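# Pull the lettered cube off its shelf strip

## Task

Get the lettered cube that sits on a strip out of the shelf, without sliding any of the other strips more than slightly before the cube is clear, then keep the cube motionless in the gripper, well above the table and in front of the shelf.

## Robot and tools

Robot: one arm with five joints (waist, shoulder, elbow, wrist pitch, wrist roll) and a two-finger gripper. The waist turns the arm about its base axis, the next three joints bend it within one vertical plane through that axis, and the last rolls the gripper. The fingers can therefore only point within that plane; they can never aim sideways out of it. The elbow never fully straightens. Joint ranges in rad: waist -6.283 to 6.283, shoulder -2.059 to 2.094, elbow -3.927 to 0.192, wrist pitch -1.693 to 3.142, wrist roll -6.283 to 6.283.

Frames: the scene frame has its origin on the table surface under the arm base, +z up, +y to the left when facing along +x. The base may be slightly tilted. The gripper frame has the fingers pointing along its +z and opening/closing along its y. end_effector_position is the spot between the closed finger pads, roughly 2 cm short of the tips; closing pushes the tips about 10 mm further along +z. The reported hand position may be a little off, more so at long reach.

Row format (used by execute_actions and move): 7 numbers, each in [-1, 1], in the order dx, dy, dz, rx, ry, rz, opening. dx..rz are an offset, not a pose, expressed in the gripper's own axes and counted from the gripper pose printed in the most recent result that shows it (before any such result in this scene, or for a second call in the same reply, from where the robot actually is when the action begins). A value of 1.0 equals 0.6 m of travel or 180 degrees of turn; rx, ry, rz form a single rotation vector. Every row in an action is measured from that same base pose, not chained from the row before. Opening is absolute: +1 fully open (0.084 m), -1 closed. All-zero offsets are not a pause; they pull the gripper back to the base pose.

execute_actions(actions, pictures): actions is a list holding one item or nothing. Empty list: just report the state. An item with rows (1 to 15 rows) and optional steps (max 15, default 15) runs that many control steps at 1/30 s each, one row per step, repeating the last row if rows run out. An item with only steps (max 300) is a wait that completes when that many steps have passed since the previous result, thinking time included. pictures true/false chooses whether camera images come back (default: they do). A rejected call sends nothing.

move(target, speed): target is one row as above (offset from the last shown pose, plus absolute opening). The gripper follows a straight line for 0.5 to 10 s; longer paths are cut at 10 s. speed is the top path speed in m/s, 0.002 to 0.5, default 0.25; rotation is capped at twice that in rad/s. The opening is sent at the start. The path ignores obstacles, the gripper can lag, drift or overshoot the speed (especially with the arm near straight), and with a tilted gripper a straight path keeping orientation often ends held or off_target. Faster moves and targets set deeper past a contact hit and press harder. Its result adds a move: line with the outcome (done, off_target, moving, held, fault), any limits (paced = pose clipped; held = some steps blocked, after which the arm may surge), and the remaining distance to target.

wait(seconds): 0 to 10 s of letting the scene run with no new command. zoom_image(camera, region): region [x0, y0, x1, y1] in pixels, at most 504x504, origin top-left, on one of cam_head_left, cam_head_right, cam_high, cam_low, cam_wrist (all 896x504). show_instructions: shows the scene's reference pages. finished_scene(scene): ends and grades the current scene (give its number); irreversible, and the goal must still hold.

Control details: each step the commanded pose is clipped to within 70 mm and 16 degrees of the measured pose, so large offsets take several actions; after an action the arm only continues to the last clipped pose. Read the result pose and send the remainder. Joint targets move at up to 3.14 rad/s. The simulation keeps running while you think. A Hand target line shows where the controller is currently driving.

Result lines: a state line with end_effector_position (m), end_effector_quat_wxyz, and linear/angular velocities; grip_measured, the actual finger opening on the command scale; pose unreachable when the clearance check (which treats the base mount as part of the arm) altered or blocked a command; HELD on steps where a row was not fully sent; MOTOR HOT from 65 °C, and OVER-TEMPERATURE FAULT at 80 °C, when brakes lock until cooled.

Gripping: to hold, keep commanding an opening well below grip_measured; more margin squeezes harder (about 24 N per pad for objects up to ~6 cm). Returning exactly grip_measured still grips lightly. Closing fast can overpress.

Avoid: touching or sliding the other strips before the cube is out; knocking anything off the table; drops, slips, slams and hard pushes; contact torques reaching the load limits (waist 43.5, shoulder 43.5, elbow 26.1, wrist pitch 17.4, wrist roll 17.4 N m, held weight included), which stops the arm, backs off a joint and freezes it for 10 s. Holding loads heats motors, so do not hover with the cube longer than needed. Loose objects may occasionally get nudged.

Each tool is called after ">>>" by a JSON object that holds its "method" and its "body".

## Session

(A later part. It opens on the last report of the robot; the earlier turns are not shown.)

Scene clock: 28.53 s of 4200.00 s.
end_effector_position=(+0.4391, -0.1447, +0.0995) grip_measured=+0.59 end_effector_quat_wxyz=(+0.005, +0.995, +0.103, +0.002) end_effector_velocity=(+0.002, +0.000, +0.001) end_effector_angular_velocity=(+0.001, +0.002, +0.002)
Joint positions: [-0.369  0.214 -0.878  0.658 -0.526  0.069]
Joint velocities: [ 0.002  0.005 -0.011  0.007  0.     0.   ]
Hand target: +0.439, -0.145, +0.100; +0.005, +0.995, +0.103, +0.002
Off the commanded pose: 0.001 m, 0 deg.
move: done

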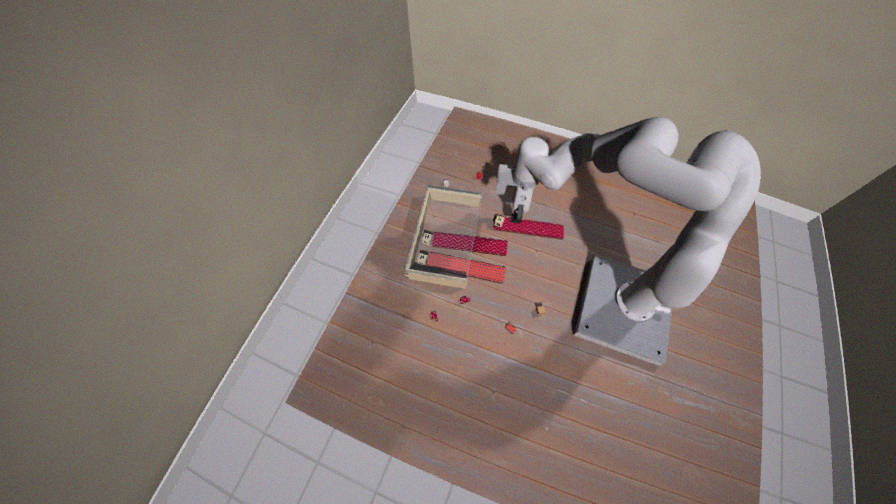

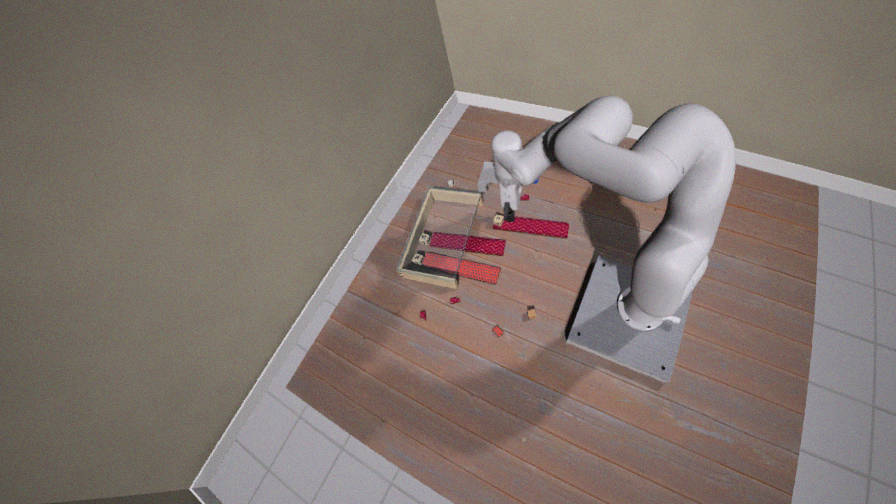

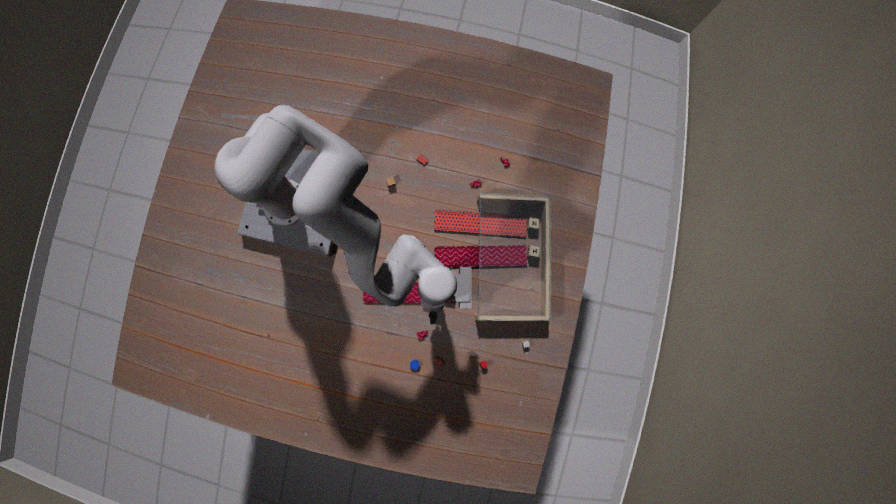

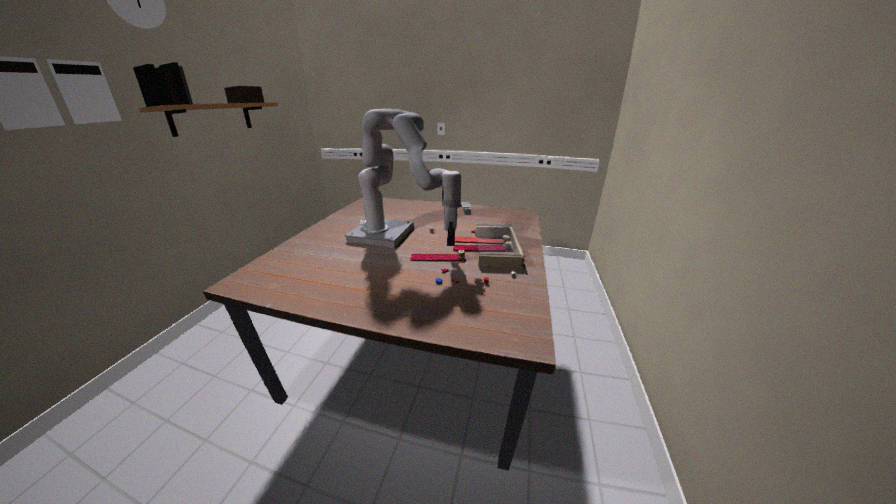

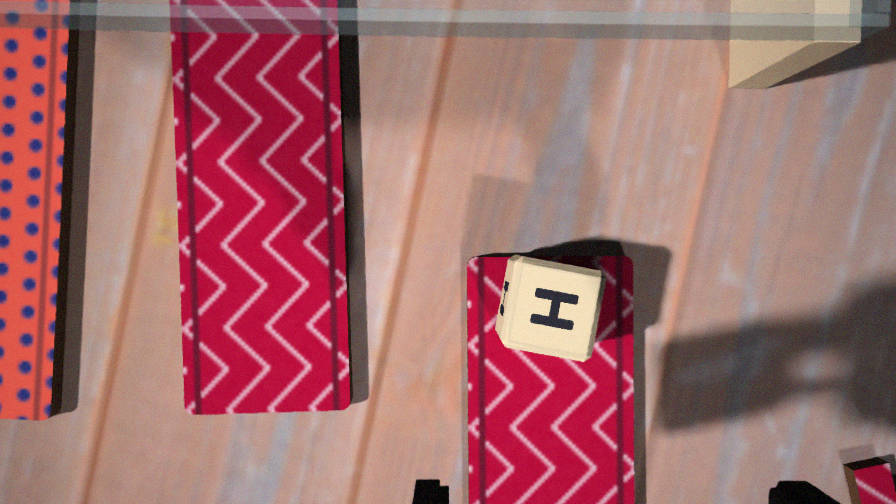

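>>> {"method": "move", "body": {"target": [0.073,-0.006,0.113,0,0,0.06,0.4], "speed": 0.1}}

>>> {"method": "move", "body": {"target": [0,0,0,0,0,0,-0.7]}}

>>> {"method": "move", "body": {"target": [0,0,-0.25,0,0,0,-0.7], "speed": 0.15}}

Scene clock: 34.23 s of 4200.00 s.
end_effector_position=(+0.4815, -0.1326, +0.0321) grip_measured=+0.39 end_effector_quat_wxyz=(+0.004, +1.000, +0.010, +0.003) end_effector_velocity=(+0.001, +0.000, -0.002) end_effector_angular_velocity=(+0.000, +0.002, -0.005)
Joint positions: [-0.318  0.472 -1.021  0.543 -0.288  0.061]
Joint velocities: [ 0.001  0.008 -0.006 -0.     0.006  0.   ]
Hand target: +0.482, -0.133, +0.032; +0.004, +1.000, +0.009, +0.003
Off the commanded pose: 0.000 m, 0 deg.
After step 90, 1.23 s passed at rest.
move: done

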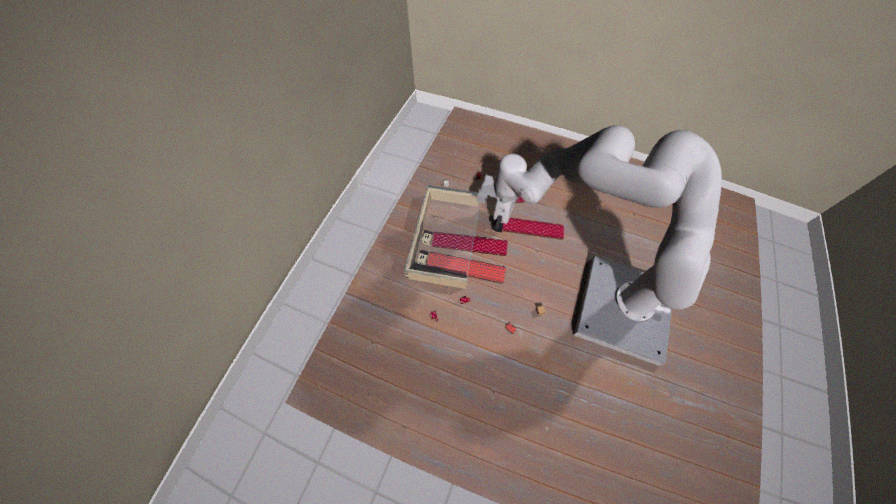

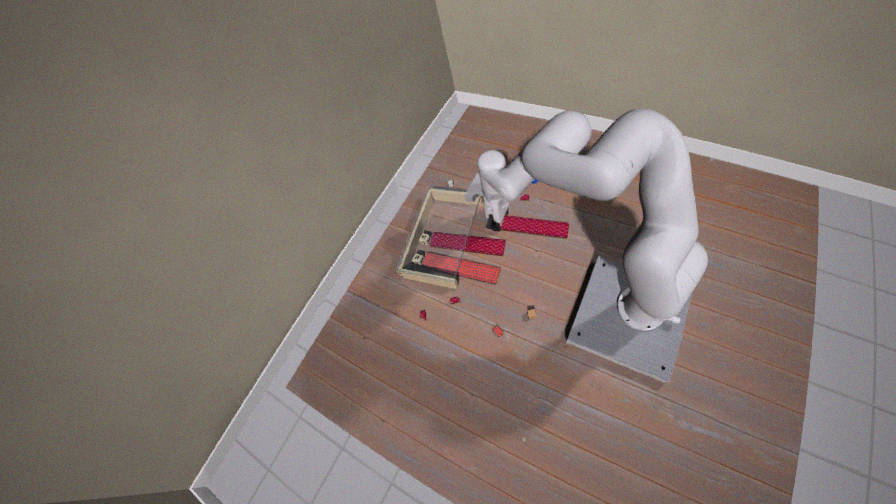

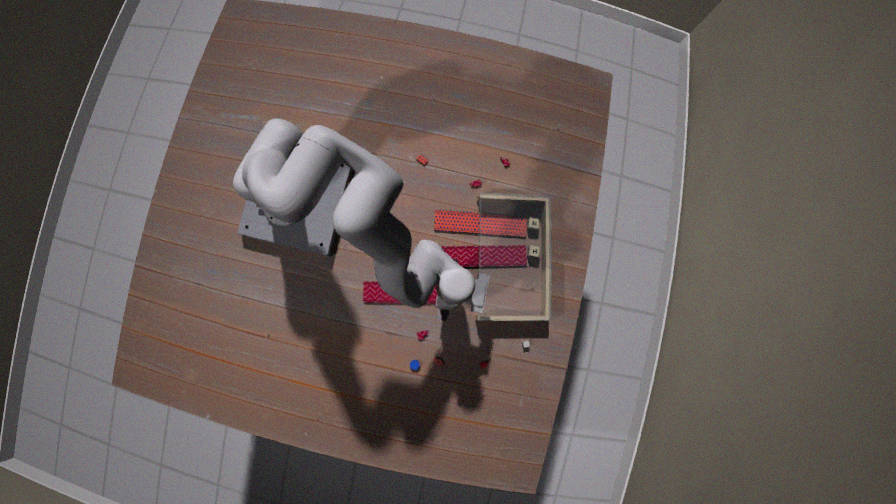

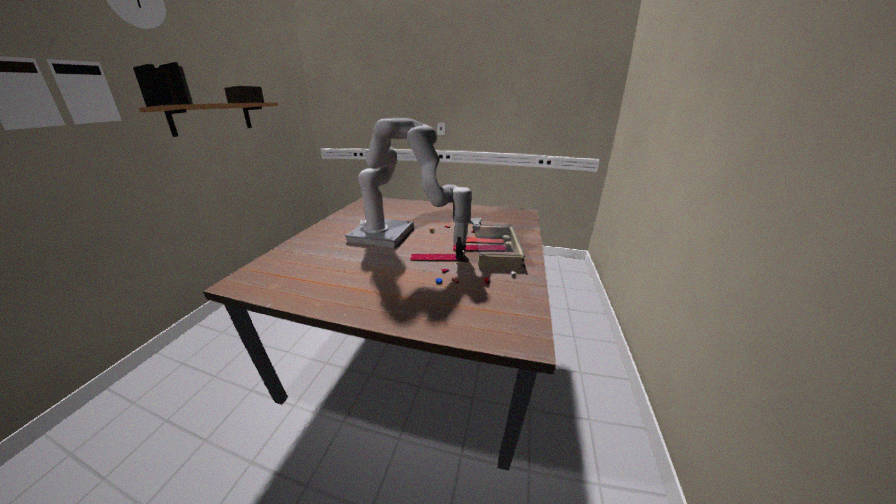

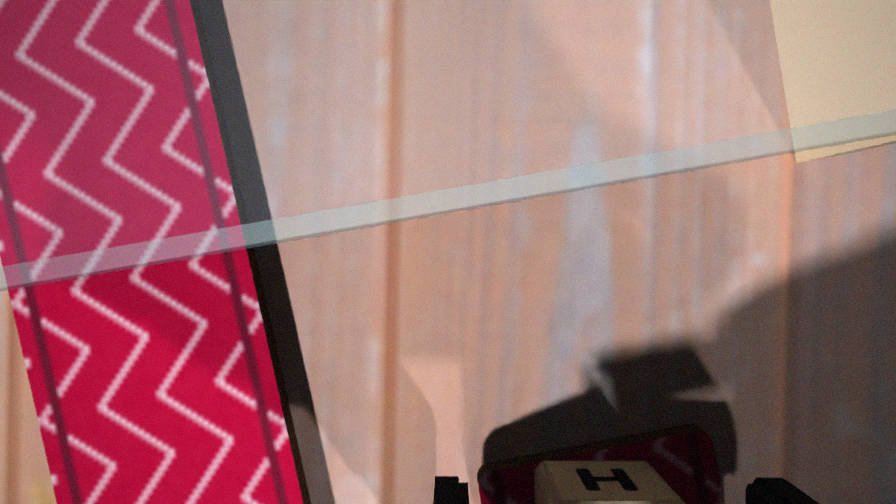

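Scene clock: 34.73 s of 4200.00 s.
end_effector_position=(+0.4815, -0.1326, +0.0321) grip_measured=-0.39 end_effector_quat_wxyz=(+0.004, +1.000, +0.009, +0.003) end_effector_velocity=(-0.000, -0.000, -0.000) end_effector_angular_velocity=(+0.000, +0.001, +0.000)
Joint positions: [-0.318  0.472 -1.021  0.543 -0.288  0.027]
Joint velocities: [-0.  0.  0.  0. -0.  0.]
Hand target: +0.481, -0.133, +0.032; +0.004, +1.000, +0.010, +0.003
Off the commanded pose: 0.000 m, 0 deg.
move: done

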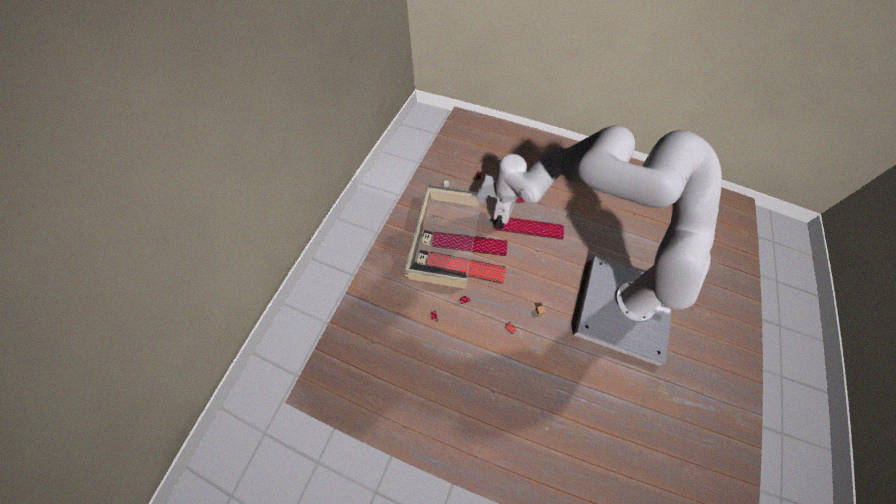

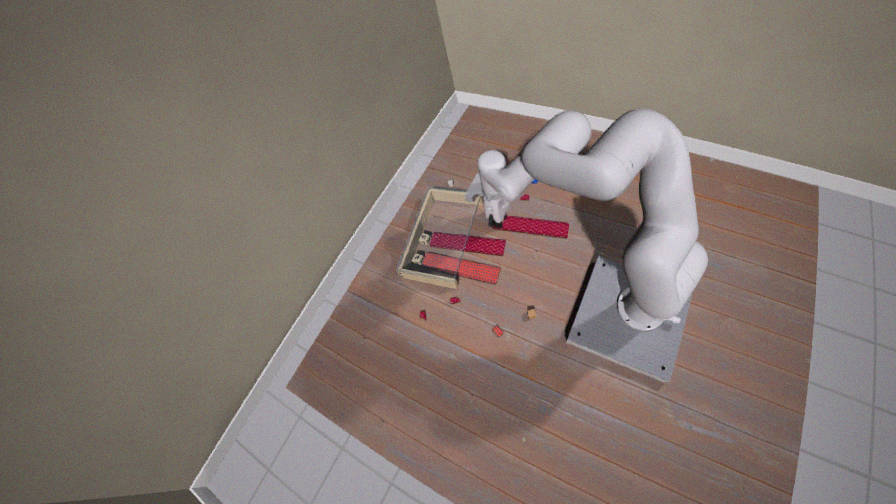

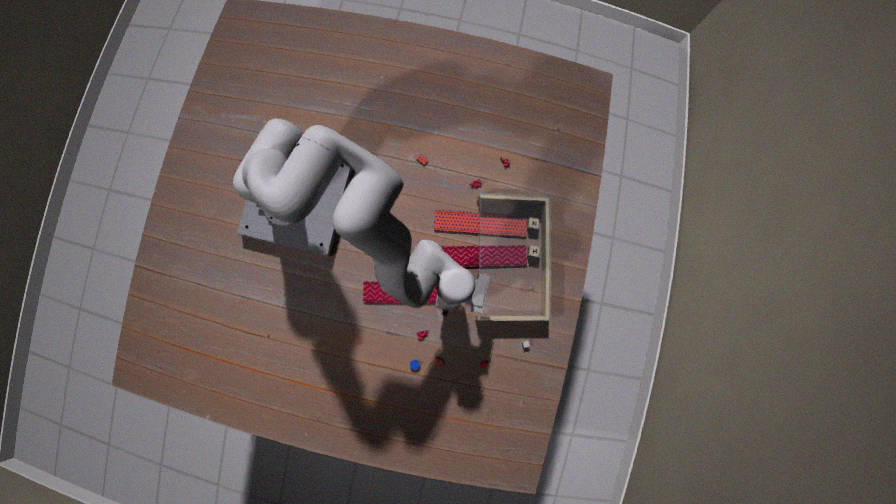

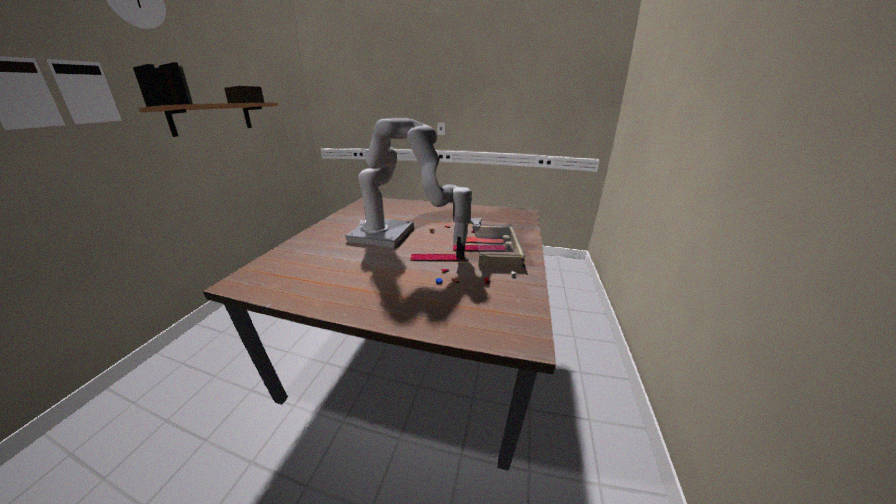

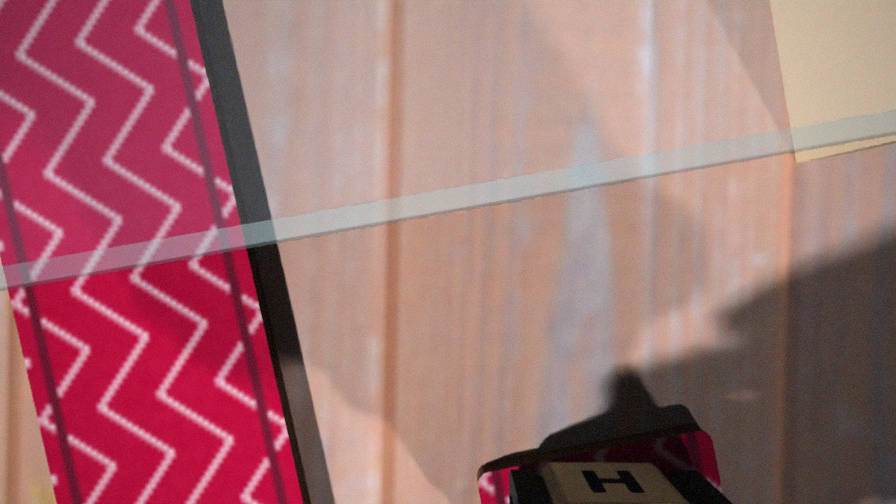

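Scene clock: 36.30 s of 4200.00 s.
end_effector_position=(+0.4805, -0.1312, +0.1816) grip_measured=-0.39 end_effector_quat_wxyz=(+0.004, +1.000, +0.009, +0.003) end_effector_velocity=(+0.000, -0.001, +0.003) end_effector_angular_velocity=(-0.000, -0.001, -0.001)
Joint positions: [-0.318  0.169 -1.094  0.919 -0.288  0.027]
Joint velocities: [-0.001 -0.004 -0.005  0.007 -0.    -0.   ]
Hand target: +0.481, -0.131, +0.182; +0.004, +1.000, +0.009, +0.003
Off the commanded pose: 0.000 m, 0 deg.
move: done

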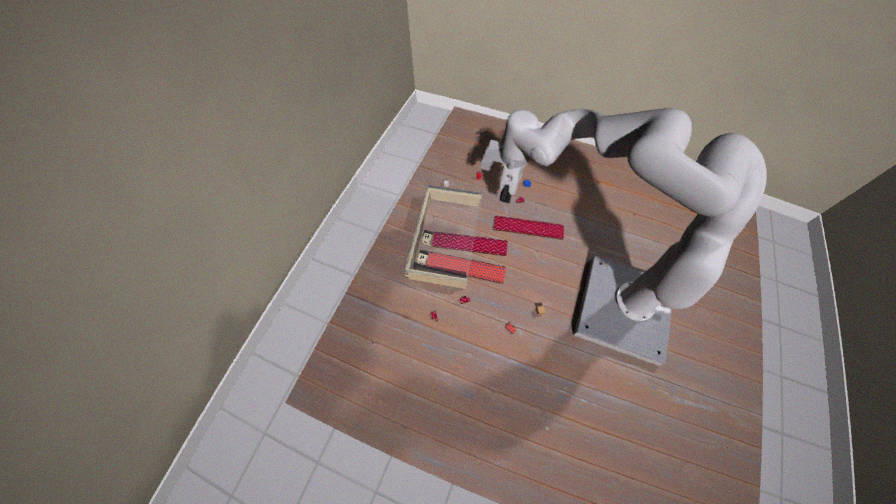

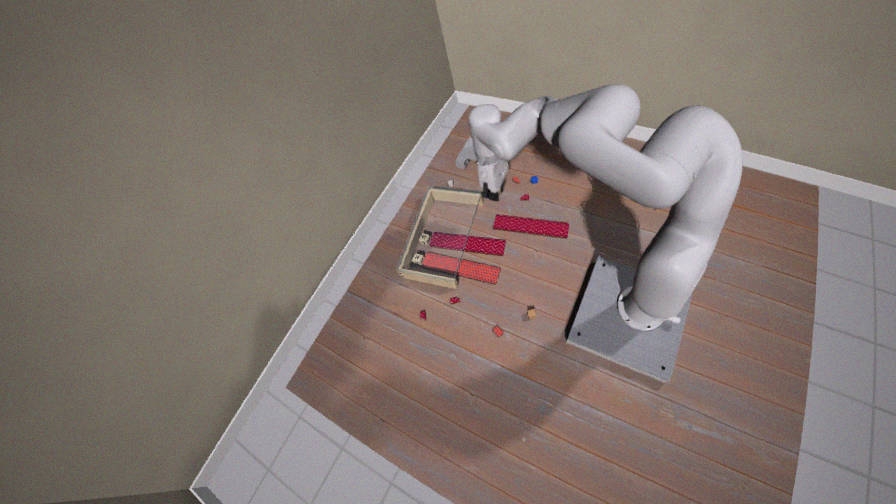

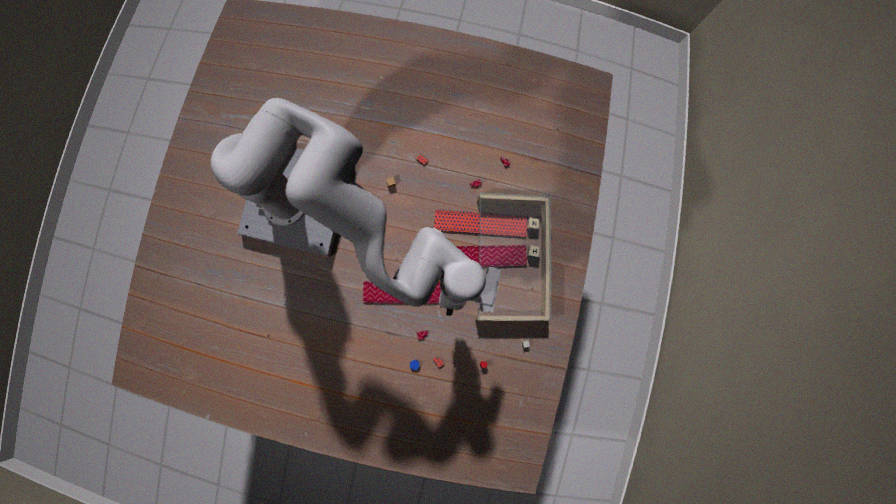

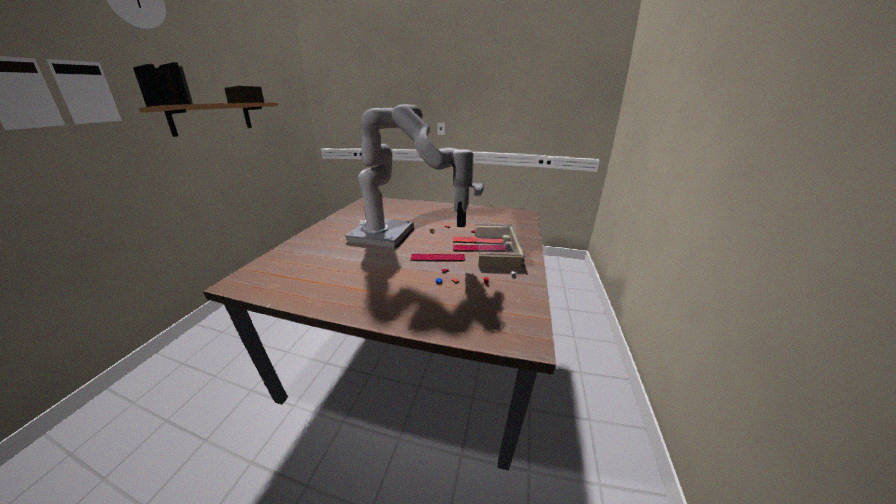

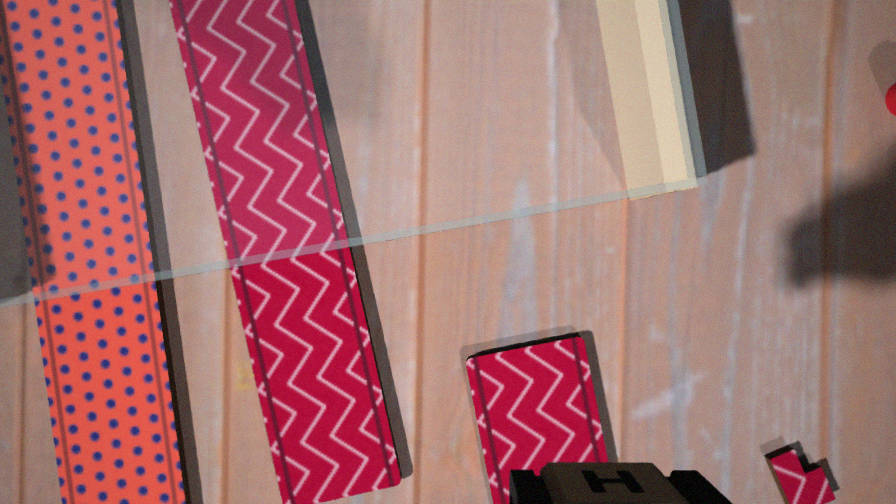

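>>> {"method": "finished_scene", "body": {"scene": 2}}

The scene is finished: the task was done.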